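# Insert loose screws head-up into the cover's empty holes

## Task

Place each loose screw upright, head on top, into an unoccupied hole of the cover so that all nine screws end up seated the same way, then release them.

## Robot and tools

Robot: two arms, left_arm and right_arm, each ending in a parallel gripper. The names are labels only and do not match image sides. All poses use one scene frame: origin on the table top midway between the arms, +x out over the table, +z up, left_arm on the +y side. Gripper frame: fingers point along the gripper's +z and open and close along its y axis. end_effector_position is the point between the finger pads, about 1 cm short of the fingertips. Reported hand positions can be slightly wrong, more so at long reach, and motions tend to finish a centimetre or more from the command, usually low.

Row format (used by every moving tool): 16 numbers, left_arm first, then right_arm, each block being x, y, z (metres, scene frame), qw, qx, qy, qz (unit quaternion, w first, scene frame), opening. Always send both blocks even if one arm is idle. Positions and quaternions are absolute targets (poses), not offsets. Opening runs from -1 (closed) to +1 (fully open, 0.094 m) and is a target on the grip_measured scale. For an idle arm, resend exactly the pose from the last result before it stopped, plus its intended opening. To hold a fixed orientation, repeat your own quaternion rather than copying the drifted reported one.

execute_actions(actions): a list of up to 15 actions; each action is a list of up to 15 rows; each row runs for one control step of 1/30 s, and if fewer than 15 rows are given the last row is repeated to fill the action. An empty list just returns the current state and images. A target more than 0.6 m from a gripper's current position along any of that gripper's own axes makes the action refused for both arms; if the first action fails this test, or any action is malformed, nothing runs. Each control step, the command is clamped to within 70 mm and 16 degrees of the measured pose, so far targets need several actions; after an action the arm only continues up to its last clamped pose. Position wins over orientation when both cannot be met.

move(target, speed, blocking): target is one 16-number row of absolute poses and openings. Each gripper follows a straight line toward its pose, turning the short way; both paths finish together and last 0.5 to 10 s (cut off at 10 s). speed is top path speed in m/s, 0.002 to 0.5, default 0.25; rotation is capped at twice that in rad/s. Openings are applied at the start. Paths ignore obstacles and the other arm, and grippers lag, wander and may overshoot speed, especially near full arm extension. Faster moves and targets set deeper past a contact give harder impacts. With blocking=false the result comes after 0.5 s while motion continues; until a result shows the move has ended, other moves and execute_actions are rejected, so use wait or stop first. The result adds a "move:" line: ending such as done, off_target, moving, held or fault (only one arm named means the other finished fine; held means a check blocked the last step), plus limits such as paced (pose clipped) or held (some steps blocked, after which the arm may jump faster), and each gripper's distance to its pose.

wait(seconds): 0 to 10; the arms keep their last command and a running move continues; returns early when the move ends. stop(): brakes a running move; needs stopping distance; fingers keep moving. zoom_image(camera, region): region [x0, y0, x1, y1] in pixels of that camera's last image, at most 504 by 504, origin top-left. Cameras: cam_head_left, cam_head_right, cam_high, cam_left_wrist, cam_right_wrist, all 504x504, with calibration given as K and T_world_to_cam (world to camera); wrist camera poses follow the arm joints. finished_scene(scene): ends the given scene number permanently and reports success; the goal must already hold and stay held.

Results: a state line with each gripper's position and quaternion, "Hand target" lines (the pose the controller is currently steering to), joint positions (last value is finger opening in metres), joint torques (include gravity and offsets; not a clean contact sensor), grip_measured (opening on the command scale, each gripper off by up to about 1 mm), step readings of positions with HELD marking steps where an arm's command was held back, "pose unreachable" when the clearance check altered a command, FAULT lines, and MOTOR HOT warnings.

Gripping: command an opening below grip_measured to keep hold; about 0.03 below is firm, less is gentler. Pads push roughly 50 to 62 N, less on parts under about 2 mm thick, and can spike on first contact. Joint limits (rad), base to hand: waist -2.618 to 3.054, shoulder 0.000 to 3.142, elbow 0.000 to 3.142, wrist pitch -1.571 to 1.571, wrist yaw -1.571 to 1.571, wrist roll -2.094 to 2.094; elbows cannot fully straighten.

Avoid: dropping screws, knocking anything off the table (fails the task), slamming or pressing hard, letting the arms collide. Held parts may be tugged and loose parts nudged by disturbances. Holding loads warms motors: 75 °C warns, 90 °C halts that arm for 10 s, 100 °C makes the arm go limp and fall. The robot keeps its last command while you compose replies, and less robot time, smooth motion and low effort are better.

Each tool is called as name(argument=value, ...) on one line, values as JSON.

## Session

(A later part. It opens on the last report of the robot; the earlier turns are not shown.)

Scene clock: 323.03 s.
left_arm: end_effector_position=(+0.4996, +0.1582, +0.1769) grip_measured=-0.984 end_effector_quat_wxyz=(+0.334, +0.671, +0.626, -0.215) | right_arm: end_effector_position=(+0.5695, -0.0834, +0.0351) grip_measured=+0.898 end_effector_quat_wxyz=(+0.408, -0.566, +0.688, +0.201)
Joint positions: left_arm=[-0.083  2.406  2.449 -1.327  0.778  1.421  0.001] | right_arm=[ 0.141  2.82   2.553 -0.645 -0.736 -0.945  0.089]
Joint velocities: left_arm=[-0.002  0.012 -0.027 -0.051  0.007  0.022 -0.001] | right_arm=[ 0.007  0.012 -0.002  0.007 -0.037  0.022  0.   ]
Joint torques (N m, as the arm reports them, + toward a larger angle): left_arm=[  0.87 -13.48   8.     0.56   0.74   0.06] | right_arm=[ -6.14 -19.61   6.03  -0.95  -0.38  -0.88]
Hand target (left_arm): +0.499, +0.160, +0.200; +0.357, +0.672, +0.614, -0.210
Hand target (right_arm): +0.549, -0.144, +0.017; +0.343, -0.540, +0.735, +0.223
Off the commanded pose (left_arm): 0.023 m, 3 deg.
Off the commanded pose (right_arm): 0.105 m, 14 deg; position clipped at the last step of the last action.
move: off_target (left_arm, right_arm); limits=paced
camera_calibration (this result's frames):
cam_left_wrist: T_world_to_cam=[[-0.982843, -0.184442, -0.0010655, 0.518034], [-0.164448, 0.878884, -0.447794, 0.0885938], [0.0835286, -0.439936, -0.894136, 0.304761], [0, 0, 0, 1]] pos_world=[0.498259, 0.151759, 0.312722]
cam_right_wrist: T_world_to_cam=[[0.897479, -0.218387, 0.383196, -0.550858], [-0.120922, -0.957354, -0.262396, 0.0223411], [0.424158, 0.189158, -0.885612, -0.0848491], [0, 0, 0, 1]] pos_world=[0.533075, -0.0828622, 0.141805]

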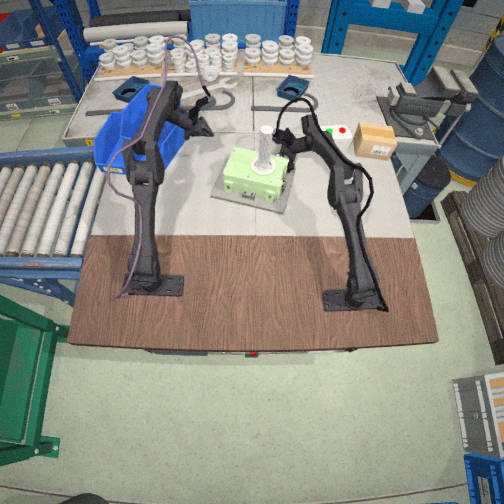

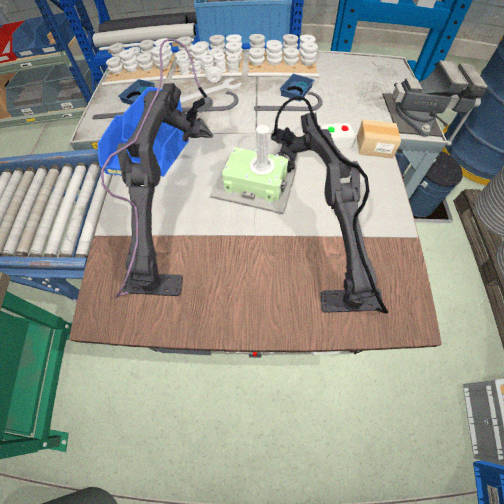

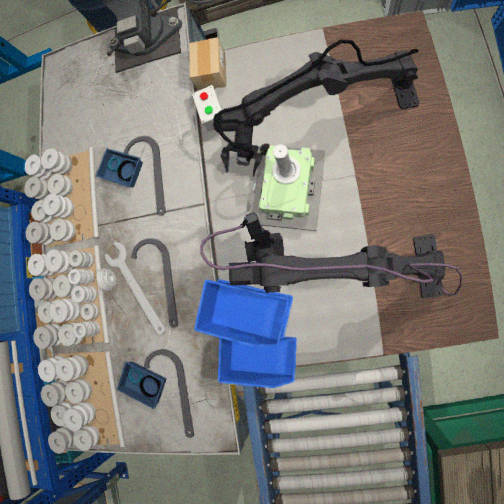

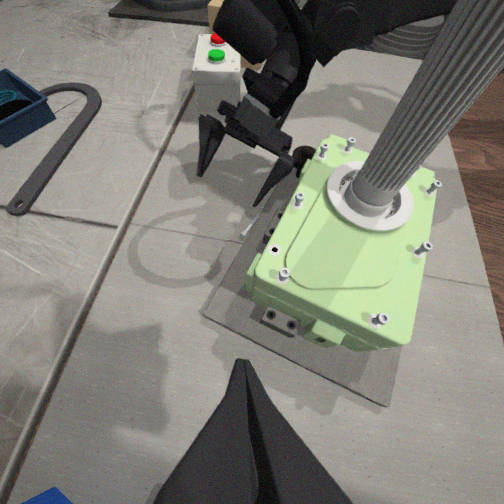

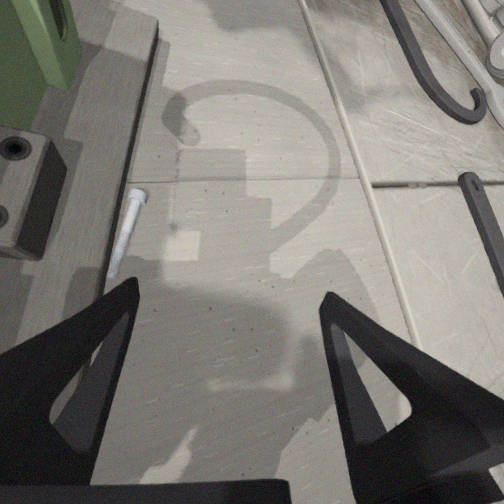

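move(target=[0.5,0.16,0.2,0.356,0.672,0.614,-0.211,-1,0.56,0.0,0.06,0.248,-0.748,0.476,0.389,-1], speed=0.08)

move(target=[0.5,0.16,0.2,0.356,0.672,0.614,-0.211,-1,0.54,0.005,0.008,0.248,-0.748,0.476,0.389,-1], speed=0.05)

move(target=[0.5,0.16,0.2,0.356,0.672,0.614,-0.211,-1,0.495,-0.18,0.008,0.248,-0.748,0.476,0.389,-1], speed=0.04)

Scene clock: 328.23 s.
left_arm: end_effector_position=(+0.4996, +0.1582, +0.1770) grip_measured=-0.984 end_effector_quat_wxyz=(+0.335, +0.671, +0.626, -0.215) | right_arm: end_effector_position=(+0.5633, -0.0063, +0.0702) grip_measured=-0.985 end_effector_quat_wxyz=(-0.491, +0.626, -0.560, -0.233)
Joint positions: left_arm=[-0.083  2.406  2.449 -1.327  0.778  1.421  0.001] | right_arm=[ 0.228  2.974  2.841 -0.583 -0.896 -0.995  0.001]
Joint velocities: left_arm=[-0.002 -0.007  0.007  0.007 -0.022 -0.051  0.   ] | right_arm=[ 0.012  0.002 -0.012  0.051 -0.022 -0.007  0.   ]
Joint torques (N m, as the arm reports them, + toward a larger angle): left_arm=[  0.86 -13.45   8.01   0.56   0.74   0.06] | right_arm=[  0.43 -16.25   9.06   1.39  -0.48   0.06]
Hand target (left_arm): +0.499, +0.160, +0.200; +0.357, +0.672, +0.614, -0.210
Hand target (right_arm): +0.559, -0.001, +0.060; -0.487, +0.626, -0.557, -0.246
Off the commanded pose (left_arm): 0.023 m, 3 deg.
Off the commanded pose (right_arm): 0.012 m, 37 deg; orientation clipped at the last step of the last action.
elbow stopped short (right arm): the move would have taken joint 3 (elbow) straighter than the controller allows; a more bent joint 3 avoids this.
move: off_target (left_arm, right_arm); limits=paced
camera_calibration (this result's frames):
cam_left_wrist: T_world_to_cam=[[-0.982863, -0.184337, -0.000962203, 0.517982], [-0.16437, 0.878739, -0.448108, 0.0886919], [0.0834482, -0.44027, -0.893979, 0.304848], [0, 0, 0, 1]] pos_world=[0.498245, 0.151762, 0.31277]
cam_right_wrist: T_world_to_cam=[[0.835324, -0.0898957, 0.542359, -0.517224], [0.156192, -0.90708, -0.39091, -0.042113], [0.527104, 0.411249, -0.743664, -0.132284], [0, 0, 0, 1]] pos_world=[0.508355, -0.0302943, 0.165683]

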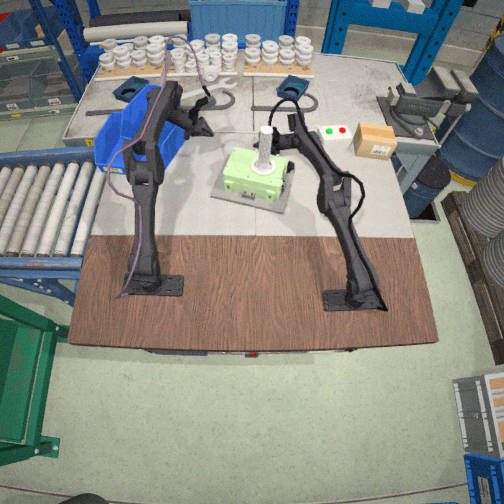

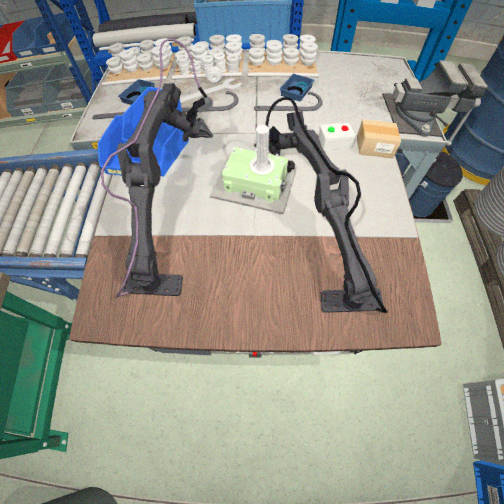

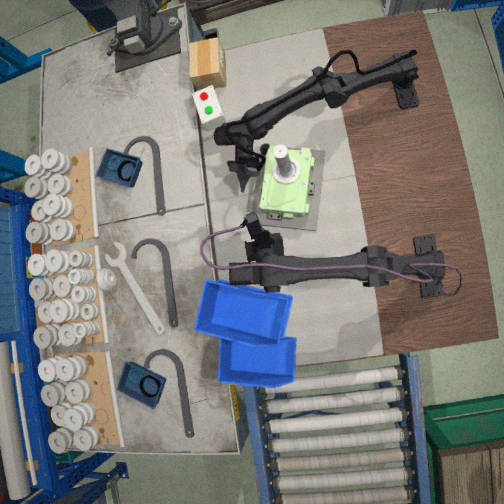

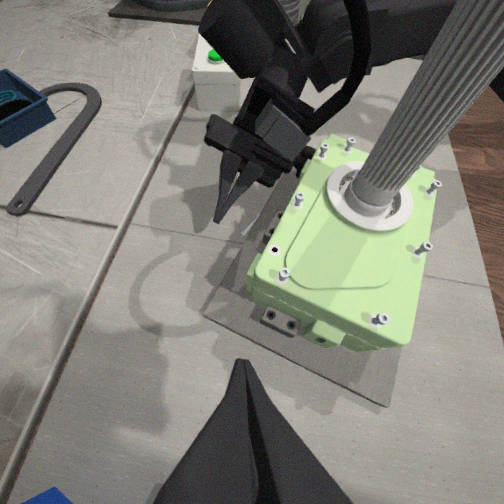

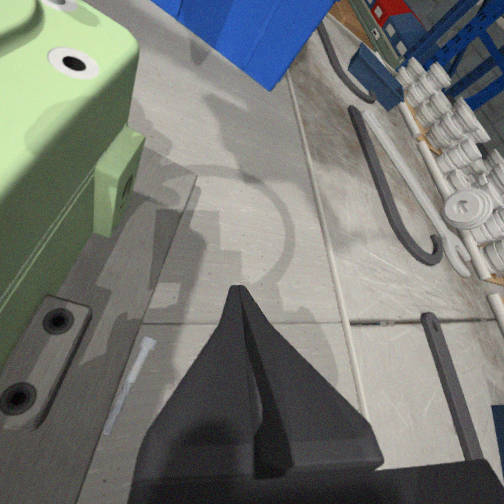

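Scene clock: 335.00 s.
left_arm: end_effector_position=(+0.4996, +0.1582, +0.1770) grip_measured=-0.984 end_effector_quat_wxyz=(+0.335, +0.671, +0.626, -0.215) | right_arm: end_effector_position=(+0.5511, -0.0025, +0.0431) grip_measured=-0.985 end_effector_quat_wxyz=(-0.485, +0.653, -0.527, -0.246)
Joint positions: left_arm=[-0.083  2.406  2.449 -1.327  0.778  1.421  0.001] | right_arm=[ 0.23   3.029  2.855 -0.607 -0.952 -1.101  0.001]
Joint velocities: left_arm=[-0.002 -0.007 -0.002  0.007 -0.051  0.037 -0.   ] | right_arm=[-0.007 -0.002 -0.002 -0.007  0.022 -0.022 -0.001]
Joint torques (N m, as the arm reports them, + toward a larger angle): left_arm=[  0.87 -13.46   8.02   0.56   0.73   0.06] | right_arm=[  1.03 -14.5    7.81   0.99  -0.34  -0.11]
Hand target (left_arm): +0.499, +0.160, +0.200; +0.357, +0.672, +0.614, -0.210
Hand target (right_arm): +0.539, +0.005, +0.009; -0.459, +0.655, -0.538, -0.265
Off the commanded pose (left_arm): 0.023 m, 3 deg.
Off the commanded pose (right_arm): 0.038 m, 34 deg; orientation clipped at the last step of the last action.
elbow stopped short (right arm): the move would have taken joint 3 (elbow) straighter than the controller allows; a more bent joint 3 avoids this.
move: off_target (left_arm, right_arm); limits=paced
camera_calibration (this result's frames):
cam_left_wrist: T_world_to_cam=[[-0.982863, -0.184337, -0.000962203, 0.517982], [-0.16437, 0.878739, -0.448108, 0.0886919], [0.0834482, -0.44027, -0.893979, 0.304848], [0, 0, 0, 1]] pos_world=[0.498245, 0.151762, 0.31277]
cam_right_wrist: T_world_to_cam=[[0.82744, -0.0168071, 0.561303, -0.488242], [0.241886, -0.891402, -0.383266, -0.0949333], [0.506788, 0.452901, -0.733517, -0.136739], [0, 0, 0, 1]] pos_world=[0.496252, -0.0309006, 0.137367]

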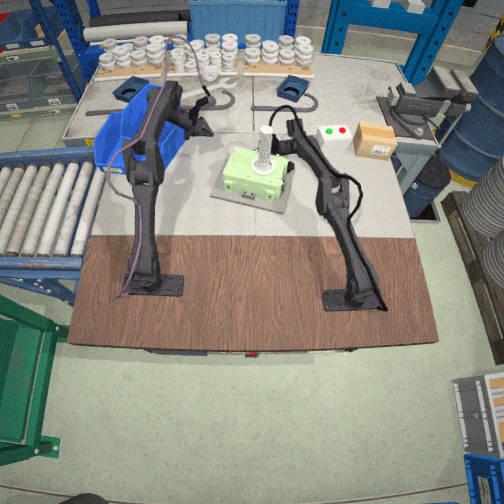

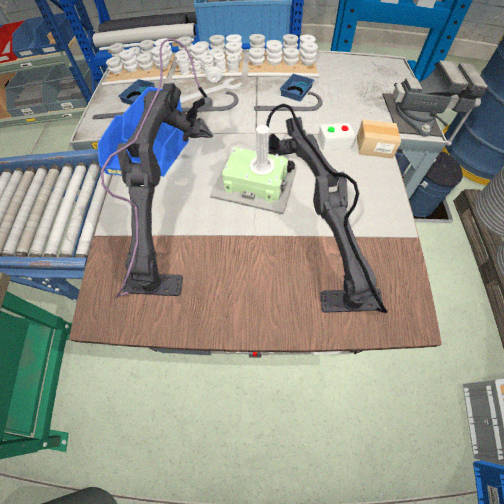

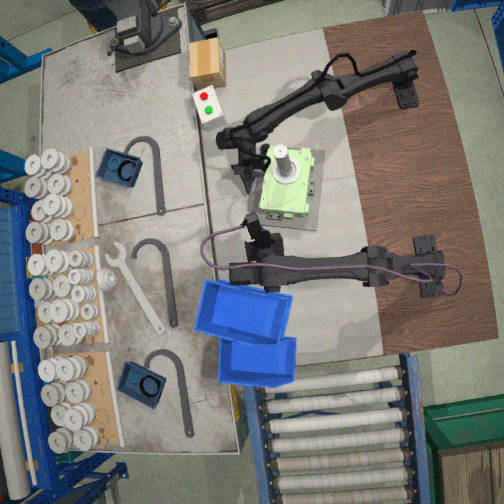

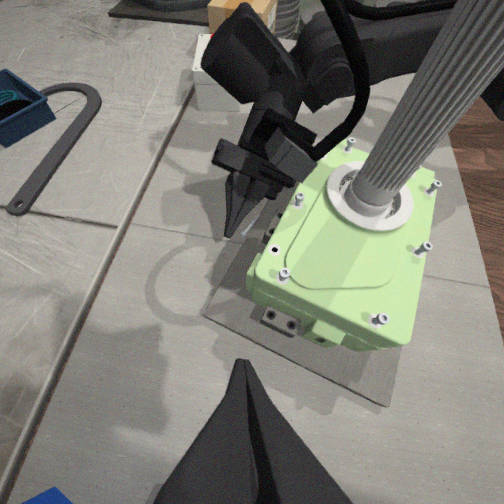

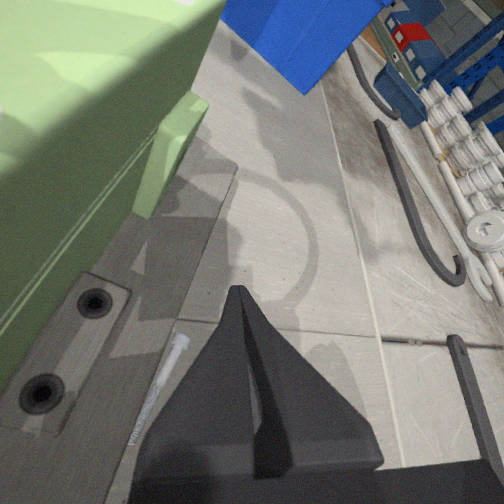

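Scene clock: 342.90 s.
left_arm: end_effector_position=(+0.4996, +0.1582, +0.1770) grip_measured=-0.984 end_effector_quat_wxyz=(+0.335, +0.671, +0.626, -0.215) | right_arm: end_effector_position=(+0.5013, -0.1778, +0.0237) grip_measured=-0.985 end_effector_quat_wxyz=(-0.387, +0.710, -0.536, -0.243)
Joint positions: left_arm=[-0.083  2.406  2.449 -1.327  0.778  1.421  0.001] | right_arm=[-0.05   2.961  2.847 -1.366 -0.946 -1.825  0.001]
Joint velocities: left_arm=[-0.002  0.012 -0.002  0.022 -0.007 -0.022 -0.   ] | right_arm=[-0.007 -0.012  0.002 -0.037  0.022  0.037 -0.001]
Joint torques (N m, as the arm reports them, + toward a larger angle): left_arm=[  0.87 -13.44   8.     0.56   0.74   0.06] | right_arm=[  0.06 -15.14   7.56   0.1   -0.35  -0.05]
Hand target (left_arm): +0.499, +0.160, +0.200; +0.357, +0.672, +0.614, -0.210
Hand target (right_arm): +0.494, -0.179, +0.008; -0.368, +0.707, -0.547, -0.256
Off the commanded pose (left_arm): 0.023 m, 3 deg.
Off the commanded pose (right_arm): 0.017 m, 25 deg; orientation clipped at the last step of the last action.
elbow stopped short (right arm): the move would have taken joint 3 (elbow) straighter than the controller allows; a more bent joint 3 avoids this.
move: off_target (left_arm, right_arm); limits=paced
camera_calibration (this result's frames):
cam_left_wrist: T_world_to_cam=[[-0.982863, -0.184337, -0.000962203, 0.517982], [-0.16437, 0.878739, -0.448108, 0.0886919], [0.0834482, -0.44027, -0.893979, 0.304848], [0, 0, 0, 1]] pos_world=[0.498245, 0.151762, 0.31277]
cam_right_wrist: T_world_to_cam=[[0.861924, 0.163632, 0.479909, -0.422446], [0.303774, -0.924474, -0.230369, -0.287071], [0.405967, 0.344344, -0.846533, -0.0123689], [0, 0, 0, 1]] pos_world=[0.456342, -0.192005, 0.126132]

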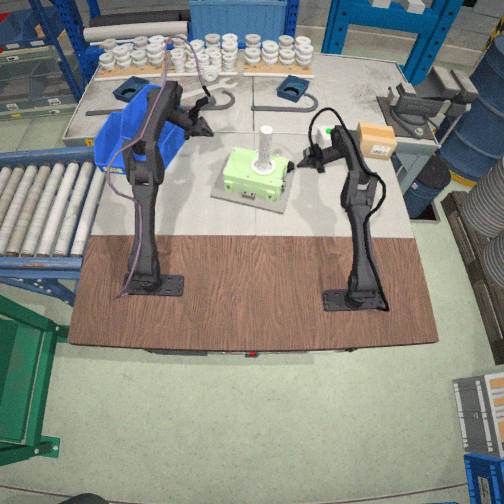

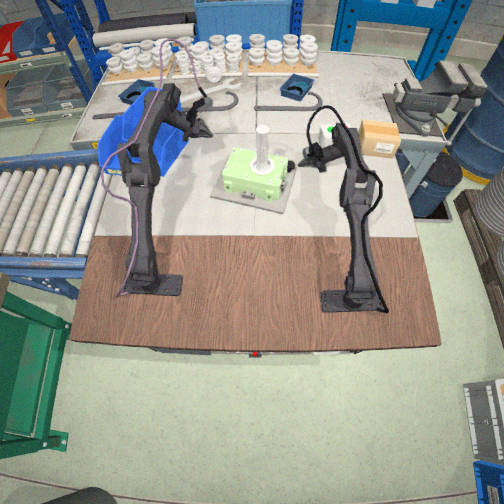

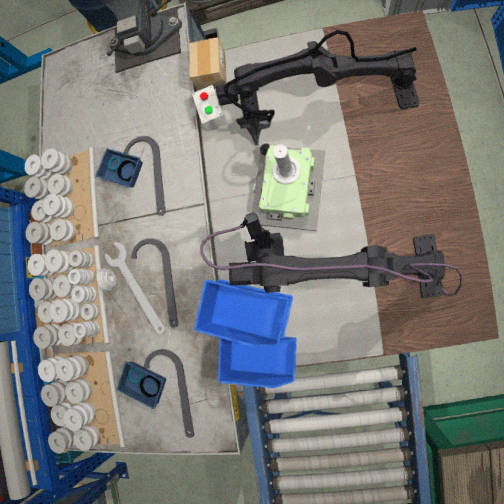

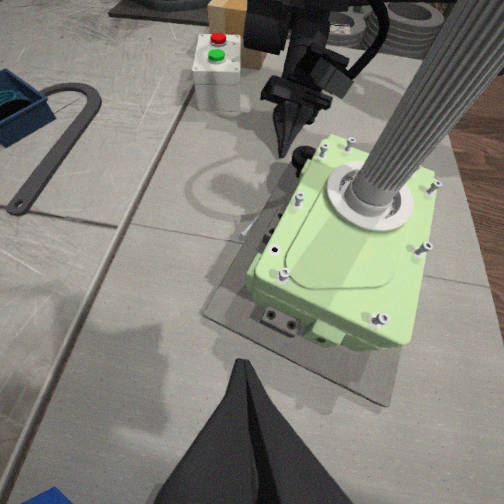

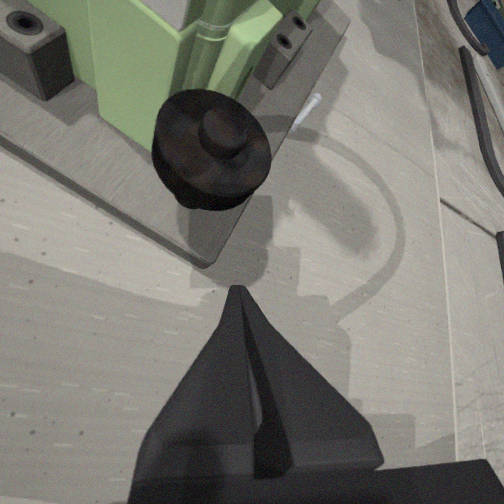

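move(target=[0.5,0.16,0.2,0.356,0.672,0.614,-0.211,-1,0.52,-0.12,0.008,0.248,-0.748,0.476,0.389,-1], speed=0.04)

move(target=[0.5,0.16,0.2,0.356,0.672,0.614,-0.211,-1,0.53,0.0,0.008,0.248,-0.748,0.476,0.389,-1], speed=0.04)

Scene clock: 348.57 s.
left_arm: end_effector_position=(+0.4996, +0.1582, +0.1769) grip_measured=-0.984 end_effector_quat_wxyz=(+0.334, +0.671, +0.626, -0.215) | right_arm: end_effector_position=(+0.5228, -0.1276, +0.0241) grip_measured=-0.985 end_effector_quat_wxyz=(-0.406, +0.691, -0.549, -0.240)
Joint positions: left_arm=[-0.083  2.406  2.449 -1.327  0.778  1.421  0.001] | right_arm=[ 0.037  2.975  2.847 -1.151 -0.951 -1.583  0.001]
Joint velocities: left_arm=[-0.012 -0.002  0.007 -0.037 -0.051 -0.051  0.   ] | right_arm=[-0.012 -0.002  0.007  0.022  0.007  0.007 -0.   ]
Joint torques (N m, as the arm reports them, + toward a larger angle): left_arm=[  0.86 -13.47   8.     0.56   0.75   0.06] | right_arm=[  0.86 -14.93   7.92   0.74  -0.43   0.06]
Hand target (left_arm): +0.499, +0.160, +0.200; +0.357, +0.672, +0.614, -0.210
Hand target (right_arm): +0.519, -0.120, +0.008; -0.396, +0.690, -0.552, -0.251
Off the commanded pose (left_arm): 0.023 m, 3 deg.
Off the commanded pose (right_arm): 0.018 m, 27 deg; orientation clipped at the last step of the last action.
elbow stopped short (right arm): the move would have taken joint 3 (elbow) straighter than the controller allows; a more bent joint 3 avoids this.
move: off_target (left_arm, right_arm); limits=paced
camera_calibration (this result's frames):
cam_left_wrist: T_world_to_cam=[[-0.982843, -0.184442, -0.0010655, 0.518034], [-0.164448, 0.878884, -0.447794, 0.0885938], [0.0835286, -0.439936, -0.894136, 0.304761], [0, 0, 0, 1]] pos_world=[0.498259, 0.151759, 0.312722]
cam_right_wrist: T_world_to_cam=[[0.866773, 0.105252, 0.487469, -0.459491], [0.258474, -0.930753, -0.25863, -0.223546], [0.426492, 0.350171, -0.833957, -0.0483004], [0, 0, 0, 1]] pos_world=[0.476655, -0.14279, 0.125892]

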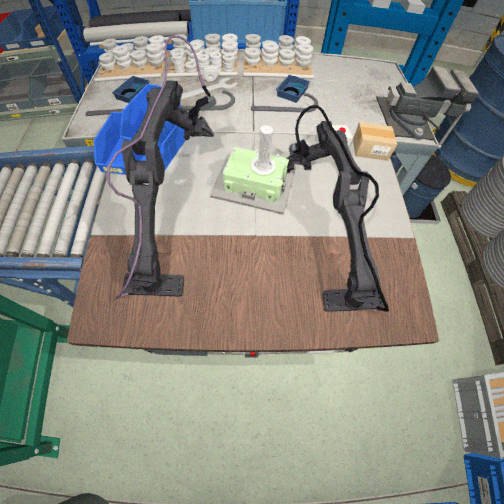

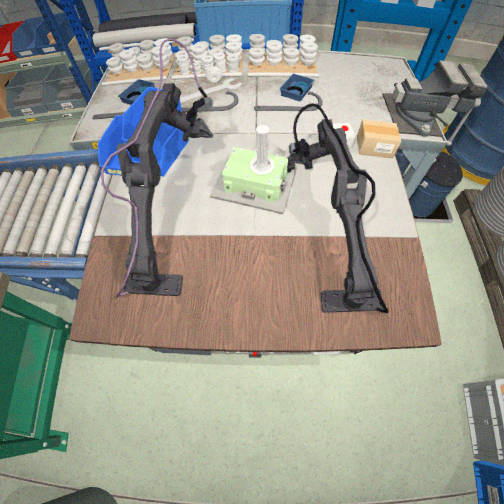

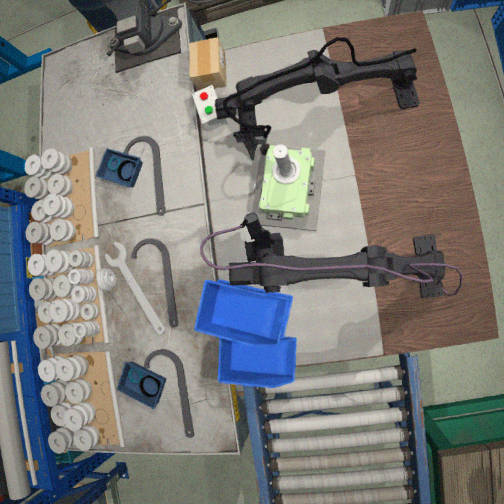

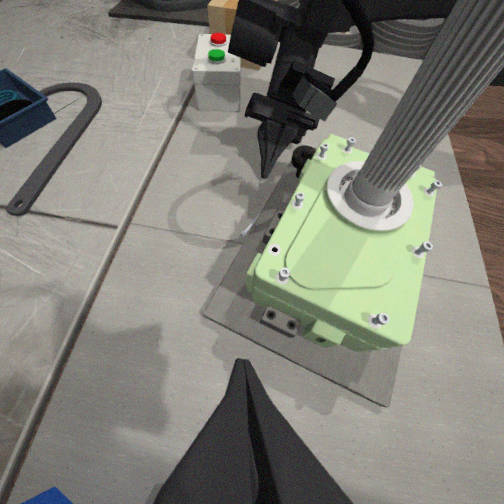

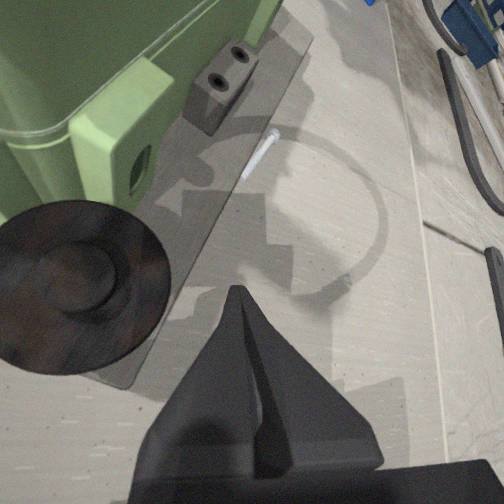

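Scene clock: 355.10 s.
left_arm: end_effector_position=(+0.4996, +0.1582, +0.1770) grip_measured=-0.984 end_effector_quat_wxyz=(+0.335, +0.671, +0.626, -0.215) | right_arm: end_effector_position=(+0.5422, -0.0091, +0.0380) grip_measured=-0.985 end_effector_quat_wxyz=(-0.461, +0.677, -0.525, -0.229)
Joint positions: left_arm=[-0.083  2.406  2.449 -1.327  0.778  1.421  0.001] | right_arm=[ 0.229  3.009  2.857 -0.727 -0.916 -1.214  0.001]
Joint velocities: left_arm=[-0.012 -0.017  0.012 -0.037 -0.037  0.022 -0.   ] | right_arm=[ 0.007  0.007  0.002  0.022 -0.051  0.051  0.   ]
Joint torques (N m, as the arm reports them, + toward a larger angle): left_arm=[  0.89 -13.45   8.     0.56   0.73   0.06] | right_arm=[  0.97 -14.63   7.59   0.99  -0.42   0.03]
Hand target (left_arm): +0.499, +0.160, +0.200; +0.357, +0.672, +0.614, -0.210
Hand target (right_arm): +0.529, -0.001, +0.009; -0.438, +0.675, -0.535, -0.256
Off the commanded pose (left_arm): 0.023 m, 3 deg.
Off the commanded pose (right_arm): 0.034 m, 32 deg; orientation clipped at the last step of the last action.
elbow stopped short (right arm): the move would have taken joint 3 (elbow) straighter than the controller allows; a more bent joint 3 avoids this.
move: off_target (left_arm, right_arm); limits=paced
camera_calibration (this result's frames):
cam_left_wrist: T_world_to_cam=[[-0.982863, -0.184337, -0.000962203, 0.517982], [-0.16437, 0.878739, -0.448108, 0.0886919], [0.0834482, -0.44027, -0.893979, 0.304848], [0, 0, 0, 1]] pos_world=[0.498245, 0.151762, 0.31277]
cam_right_wrist: T_world_to_cam=[[0.820849, 0.0440067, 0.569447, -0.474328], [0.267799, -0.91029, -0.315682, -0.117418], [0.50447, 0.411625, -0.758996, -0.131137], [0, 0, 0, 1]] pos_world=[0.486951, -0.0320313, 0.133506]

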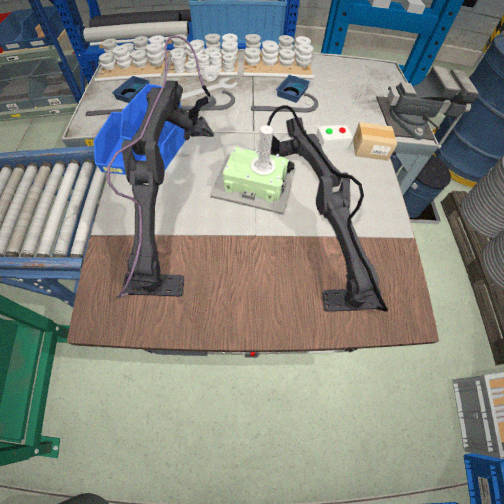

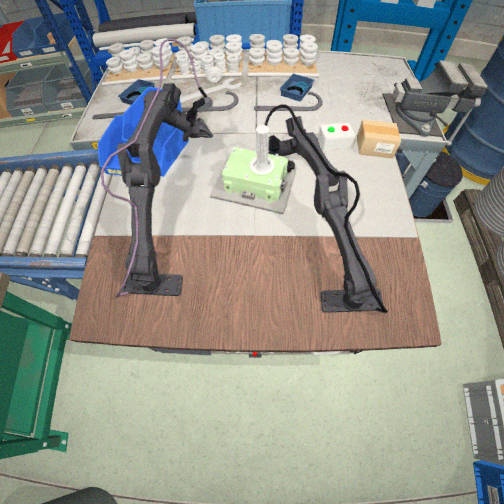

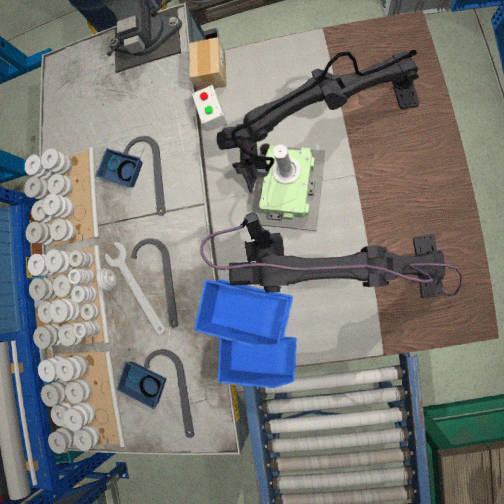

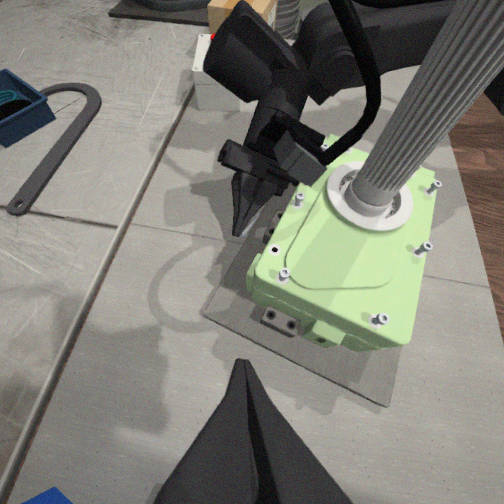

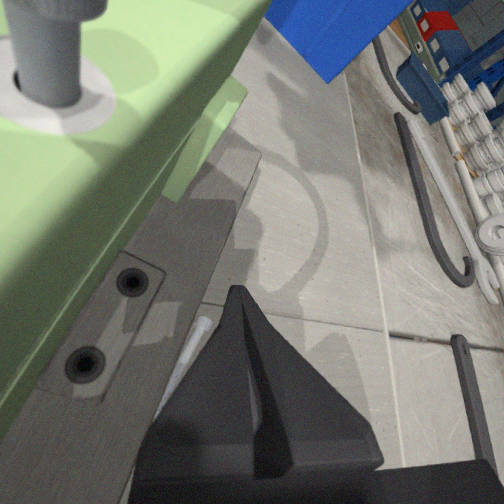

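move(target=[0.5,0.16,0.2,0.356,0.672,0.614,-0.211,-1,0.55,-0.03,0.07,0.304,-0.563,0.733,0.233,0.15], speed=0.06)

move(target=[0.5,0.16,0.2,0.356,0.672,0.614,-0.211,-1,0.538,-0.03,0.008,0.304,-0.563,0.733,0.233,0.15], speed=0.05)

execute_actions(actions=[[[0.5,0.16,0.2,0.356,0.672,0.614,-0.211,-1,0.538,-0.03,0.008,0.304,-0.563,0.733,0.233,0.05]],[[0.5,0.16,0.2,0.356,0.672,0.614,-0.211,-1,0.538,-0.03,0.008,0.304,-0.563,0.733,0.233,-0.05]],[[0.5,0.16,0.2,0.356,0.672,0.614,-0.211,-1,0.538,-0.03,0.008,0.304,-0.563,0.733,0.233,-0.15]],[[0.5,0.16,0.2,0.356,0.672,0.614,-0.211,-1,0.538,-0.03,0.008,0.304,-0.563,0.733,0.233,-0.25]],[[0.5,0.16,0.2,0.356,0.672,0.614,-0.211,-1,0.538,-0.03,0.008,0.304,-0.563,0.733,0.233,-0.35]],[[0.5,0.16,0.2,0.356,0.672,0.614,-0.211,-1,0.538,-0.03,0.008,0.304,-0.563,0.733,0.233,-0.5]]])

Scene clock: 360.63 s.
left_arm: end_effector_position=(+0.4996, +0.1582, +0.1770) grip_measured=-0.984 end_effector_quat_wxyz=(+0.335, +0.671, +0.626, -0.215) | right_arm: end_effector_position=(+0.5529, -0.0342, +0.0519) grip_measured=+0.148 end_effector_quat_wxyz=(+0.360, -0.534, +0.736, +0.210)
Joint positions: left_arm=[-0.083  2.406  2.449 -1.327  0.778  1.421  0.001] | right_arm=[ 0.244  2.913  2.857 -0.879 -0.626 -0.771  0.054]
Joint velocities: left_arm=[ 0.002 -0.007 -0.012  0.022  0.051  0.051 -0.001] | right_arm=[ 0.017  0.002 -0.022  0.051  0.066  0.051 -0.   ]
Joint torques (N m, as the arm reports them, + toward a larger angle): left_arm=[  0.87 -13.47   8.     0.56   0.75   0.06] | right_arm=[  0.51 -20.88   7.53   1.07  -0.32   0.05]
Hand target (left_arm): +0.499, +0.160, +0.200; +0.357, +0.672, +0.614, -0.210
Hand target (right_arm): +0.550, -0.030, +0.070; +0.365, -0.535, +0.732, +0.211
Off the commanded pose (left_arm): 0.023 m, 3 deg.
Off the commanded pose (right_arm): 0.019 m, 8 deg.
elbow stopped short (right arm): the move would have taken joint 3 (elbow) straighter than the controller allows; a more bent joint 3 avoids this.
move: off_target (left_arm, right_arm)
camera_calibration (this result's frames):
cam_left_wrist: T_world_to_cam=[[-0.982863, -0.184337, -0.000962203, 0.517982], [-0.16437, 0.878739, -0.448108, 0.0886919], [0.0834482, -0.44027, -0.893979, 0.304848], [0, 0, 0, 1]] pos_world=[0.498245, 0.151762, 0.31277]
cam_right_wrist: T_world_to_cam=[[0.921965, -0.272211, 0.275467, -0.541393], [-0.219507, -0.953316, -0.207378, 0.123596], [0.319058, 0.130728, -0.938676, -0.0133316], [0, 0, 0, 1]] pos_world=[0.530529, -0.0278043, 0.162253]

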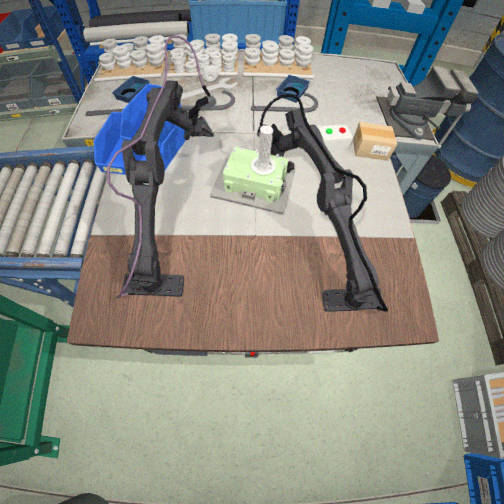

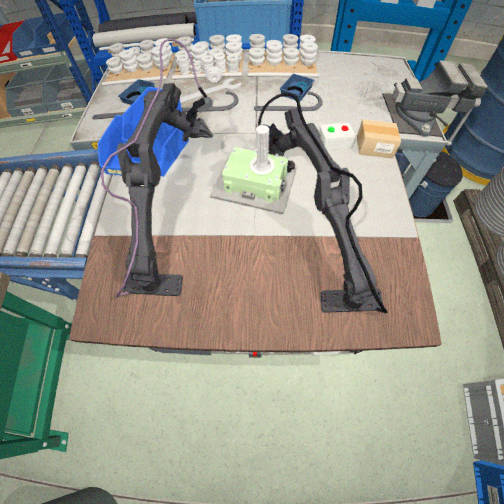

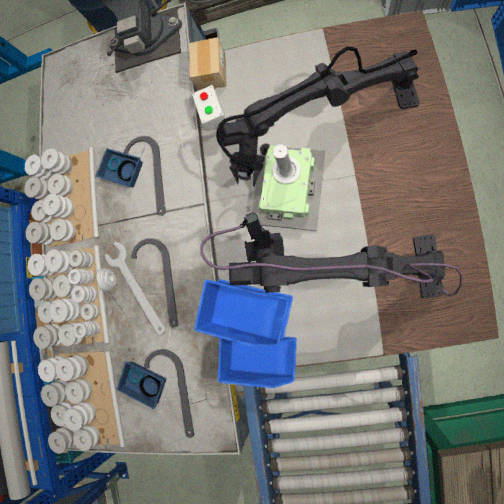

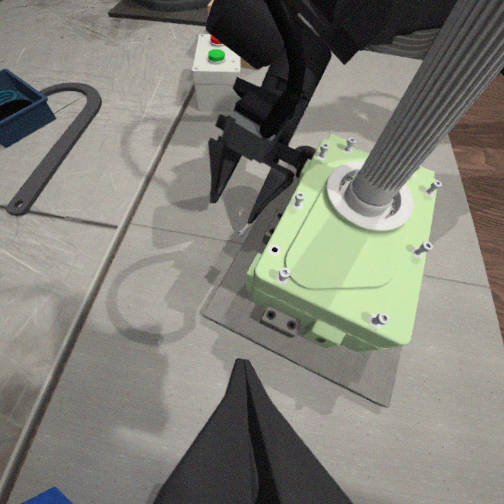

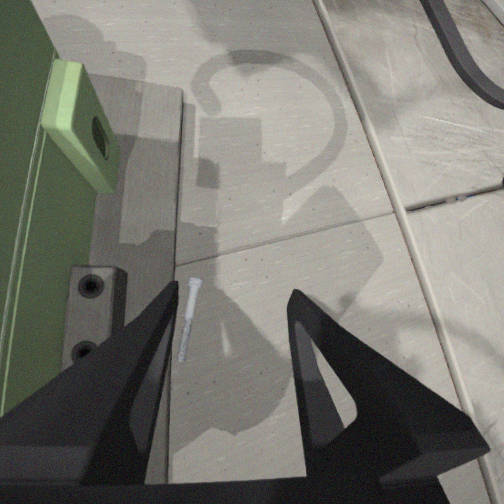

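Scene clock: 362.23 s.
left_arm: end_effector_position=(+0.4996, +0.1582, +0.1770) grip_measured=-0.984 end_effector_quat_wxyz=(+0.335, +0.671, +0.626, -0.215) | right_arm: end_effector_position=(+0.5502, -0.0336, +0.0404) grip_measured=+0.149 end_effector_quat_wxyz=(+0.357, -0.551, +0.725, +0.210)
Joint positions: left_arm=[-0.083  2.406  2.449 -1.327  0.778  1.421  0.001] | right_arm=[ 0.244  2.932  2.857 -0.881 -0.637 -0.82   0.054]
Joint velocities: left_arm=[ 0.027 -0.017  0.022  0.007  0.051 -0.022 -0.001] | right_arm=[ 0.012 -0.017 -0.012 -0.051  0.007  0.022  0.001]
Joint torques (N m, as the arm reports them, + toward a larger angle): left_arm=[  0.88 -13.46   8.01   0.56   0.76   0.06] | right_arm=[  0.62 -14.65   7.25   0.87  -0.33  -0.1 ]
Hand target (left_arm): +0.499, +0.160, +0.200; +0.357, +0.672, +0.614, -0.210
Hand target (right_arm): +0.537, -0.030, +0.009; +0.324, -0.553, +0.734, +0.225
Off the commanded pose (left_arm): 0.023 m, 3 deg.
Off the commanded pose (right_arm): 0.035 m, 7 deg.
elbow stopped short (right arm): the move would have taken joint 3 (elbow) straighter than the controller allows; a more bent joint 3 avoids this.
move: off_target (left_arm, right_arm)
camera_calibration (this result's frames):
cam_left_wrist: T_world_to_cam=[[-0.982863, -0.184337, -0.000962203, 0.517982], [-0.16437, 0.878739, -0.448108, 0.0886919], [0.0834482, -0.44027, -0.893979, 0.304848], [0, 0, 0, 1]] pos_world=[0.498245, 0.151762, 0.31277]
cam_right_wrist: T_world_to_cam=[[0.928497, -0.23373, 0.288555, -0.538404], [-0.18081, -0.963286, -0.198464, 0.0992469], [0.324348, 0.1321, -0.936669, -0.0263839], [0, 0, 0, 1]] pos_world=[0.526409, -0.0267527, 0.150343]

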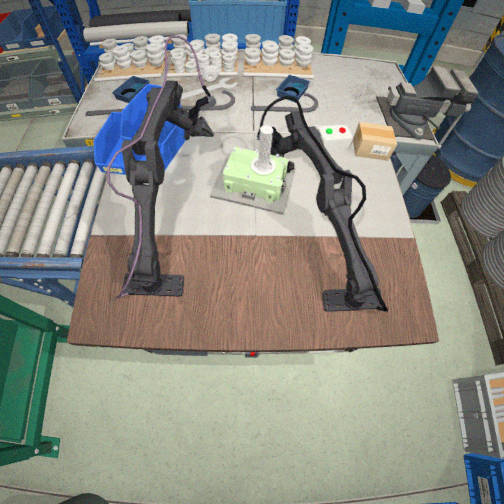

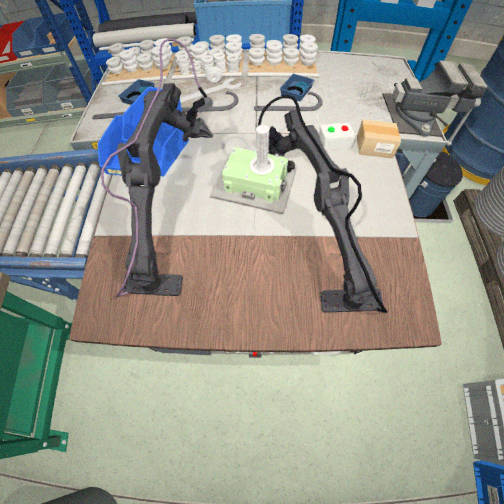

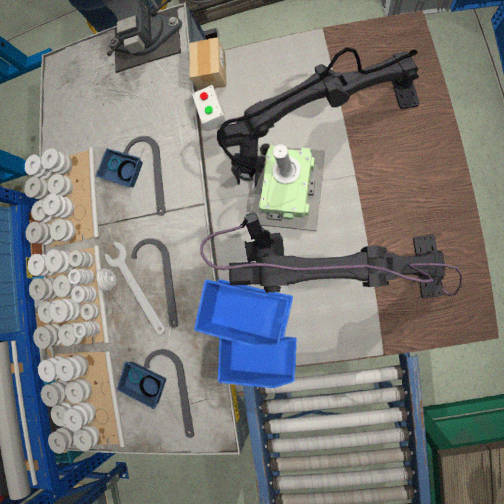

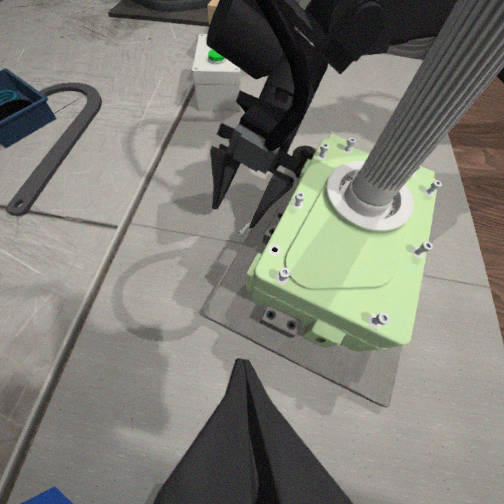

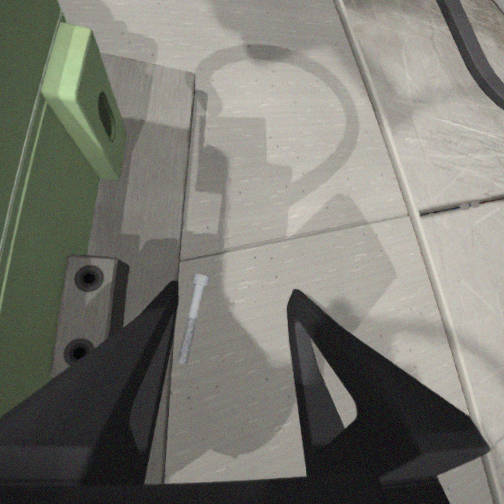

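Scene clock: 365.23 s.
left_arm: end_effector_position=(+0.4996, +0.1582, +0.1770) grip_measured=-0.984 end_effector_quat_wxyz=(+0.335, +0.671, +0.626, -0.215) | right_arm: end_effector_position=(+0.5481, -0.0343, +0.0263) grip_measured=-0.498 end_effector_quat_wxyz=(+0.347, -0.552, +0.728, +0.212)
Joint positions: left_arm=[-0.083  2.406  2.449 -1.327  0.778  1.421  0.001] | right_arm=[ 0.244  2.954  2.857 -0.884 -0.634 -0.825  0.024]
Joint velocities: left_arm=[-0.017 -0.017  0.002 -0.081  0.007  0.037 -0.   ] | right_arm=[-0.012  0.012  0.007 -0.051 -0.007  0.037  0.   ]
Joint torques (N m, as the arm reports them, + toward a larger angle): left_arm=[  0.86 -13.48   8.02   0.56   0.74   0.05] | right_arm=[  0.6  -16.27   7.49   0.87  -0.37  -0.05]
Hand target (left_arm): +0.499, +0.160, +0.200; +0.357, +0.672, +0.614, -0.210
Hand target (right_arm): +0.538, -0.030, +0.008; +0.325, -0.553, +0.734, +0.225
Off the commanded pose (left_arm): 0.023 m, 3 deg.
Off the commanded pose (right_arm): 0.021 m, 6 deg.
elbow stopped short (right arm): the move would have taken joint 3 (elbow) straighter than the controller allows; a more bent joint 3 avoids this.
Step readings (end_effector_position; steps 1 to 15: 1st action; 16 to 30: 2nd action; 31 to 45: 3rd action; 46 to 60: 4th action; 61 to 75: 5th action; 76 to 90: 6th action):
0: left_arm (+0.4996, +0.1582, +0.1770) | right_arm (+0.5502, -0.0336, +0.0404)
1: left_arm (+0.4996, +0.1582, +0.1770) | right_arm (+0.5499, -0.0334, +0.0404)
2: left_arm (+0.4996, +0.1582, +0.1770) | right_arm (+0.5494, -0.0332, +0.0404)
4: left_arm (+0.4996, +0.1582, +0.1770) | right_arm (+0.5491, -0.0330, +0.0398)
8: left_arm (+0.4996, +0.1582, +0.1770) | right_arm (+0.5488, -0.0328, +0.0397)
15: left_arm (+0.4996, +0.1582, +0.1770) | right_arm (+0.5488, -0.0328, +0.0397)
16: left_arm (+0.4996, +0.1582, +0.1770) | right_arm (+0.5486, -0.0327, +0.0398)
17: left_arm (+0.4996, +0.1582, +0.1770) | right_arm (+0.5482, -0.0324, +0.0398)
19: left_arm (+0.4996, +0.1582, +0.1770) | right_arm (+0.5481, -0.0323, +0.0399)
23: left_arm (+0.4996, +0.1582, +0.1770) | right_arm (+0.5481, -0.0322, +0.0400)
30: left_arm (+0.4996, +0.1582, +0.1770) | right_arm (+0.5481, -0.0322, +0.0400)
31: left_arm (+0.4996, +0.1582, +0.1770) | right_arm (+0.5481, -0.0324, +0.0399)
32: left_arm (+0.4996, +0.1582, +0.1770) | right_arm (+0.5480, -0.0326, +0.0385)
34: left_arm (+0.4996, +0.1582, +0.1770) | right_arm (+0.5485, -0.0330, +0.0347)
38: left_arm (+0.4996, +0.1582, +0.1770) | right_arm (+0.5497, -0.0336, +0.0322)
45: left_arm (+0.4996, +0.1582, +0.1770) | right_arm (+0.5498, -0.0337, +0.0322)
46: left_arm (+0.4996, +0.1582, +0.1770) | right_arm (+0.5496, -0.0337, +0.0321)
47: left_arm (+0.4996, +0.1582, +0.1770) | right_arm (+0.5491, -0.0339, +0.0313)
49: left_arm (+0.4996, +0.1582, +0.1770) | right_arm (+0.5490, -0.0336, +0.0307)
53: left_arm (+0.4996, +0.1582, +0.1770) | right_arm (+0.5490, -0.0336, +0.0307)
60: left_arm (+0.4996, +0.1582, +0.1770) | right_arm (+0.5490, -0.0336, +0.0307)
61: left_arm (+0.4996, +0.1582, +0.1770) | right_arm (+0.5488, -0.0337, +0.0305)
62: left_arm (+0.4996, +0.1582, +0.1770) | right_arm (+0.5485, -0.0338, +0.0298)
64: left_arm (+0.4996, +0.1582, +0.1770) | right_arm (+0.5484, -0.0339, +0.0281)
68: left_arm (+0.4996, +0.1582, +0.1770) | right_arm (+0.5485, -0.0341, +0.0280)
75: left_arm (+0.4996, +0.1582, +0.1770) | right_arm (+0.5485, -0.0341, +0.0280)
76: left_arm (+0.4996, +0.1582, +0.1770) | right_arm (+0.5483, -0.0341, +0.0279)
77: left_arm (+0.4996, +0.1582, +0.1770) | right_arm (+0.5484, -0.0342, +0.0278)
79: left_arm (+0.4996, +0.1582, +0.1770) | right_arm (+0.5482, -0.0343, +0.0263)
83: left_arm (+0.4996, +0.1582, +0.1770) | right_arm (+0.5481, -0.0343, +0.0263)
90: end_effector_position above
camera_calibration (this result's frames):
cam_left_wrist: T_world_to_cam=[[-0.982863, -0.184337, -0.000962203, 0.517982], [-0.16437, 0.878739, -0.448108, 0.0886919], [0.0834482, -0.44027, -0.893979, 0.304848], [0, 0, 0, 1]] pos_world=[0.498245, 0.151762, 0.31277]
cam_right_wrist: T_world_to_cam=[[0.934449, -0.228628, 0.273008, -0.535229], [-0.182172, -0.965676, -0.185159, 0.0956832], [0.30597, 0.123287, -0.944025, -0.0287858], [0, 0, 0, 1]] pos_world=[0.526383, -0.0264202, 0.136664]

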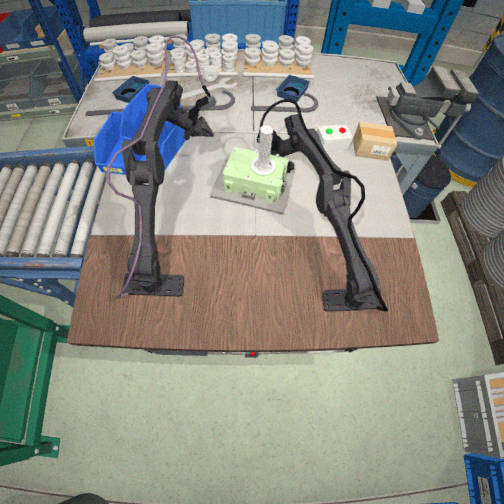

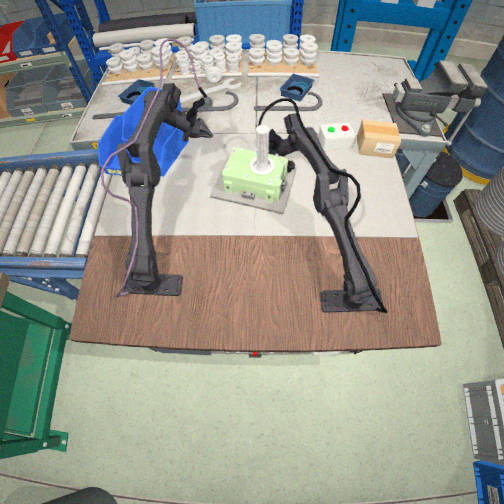

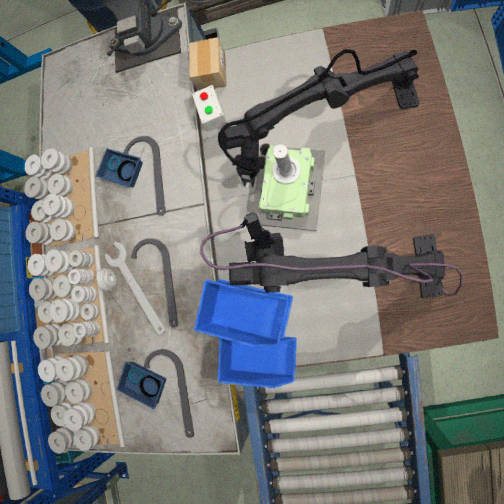

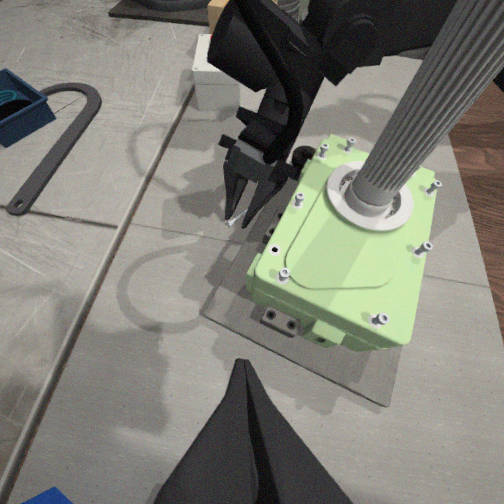

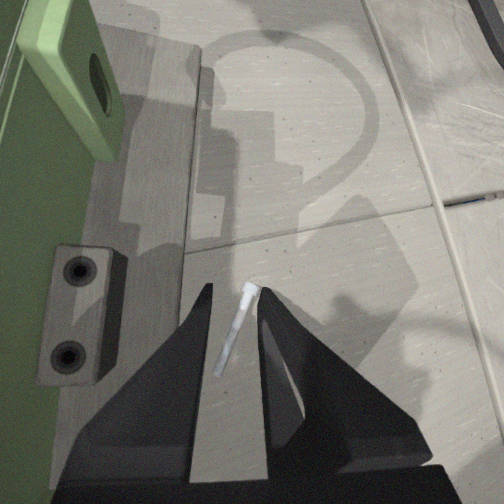

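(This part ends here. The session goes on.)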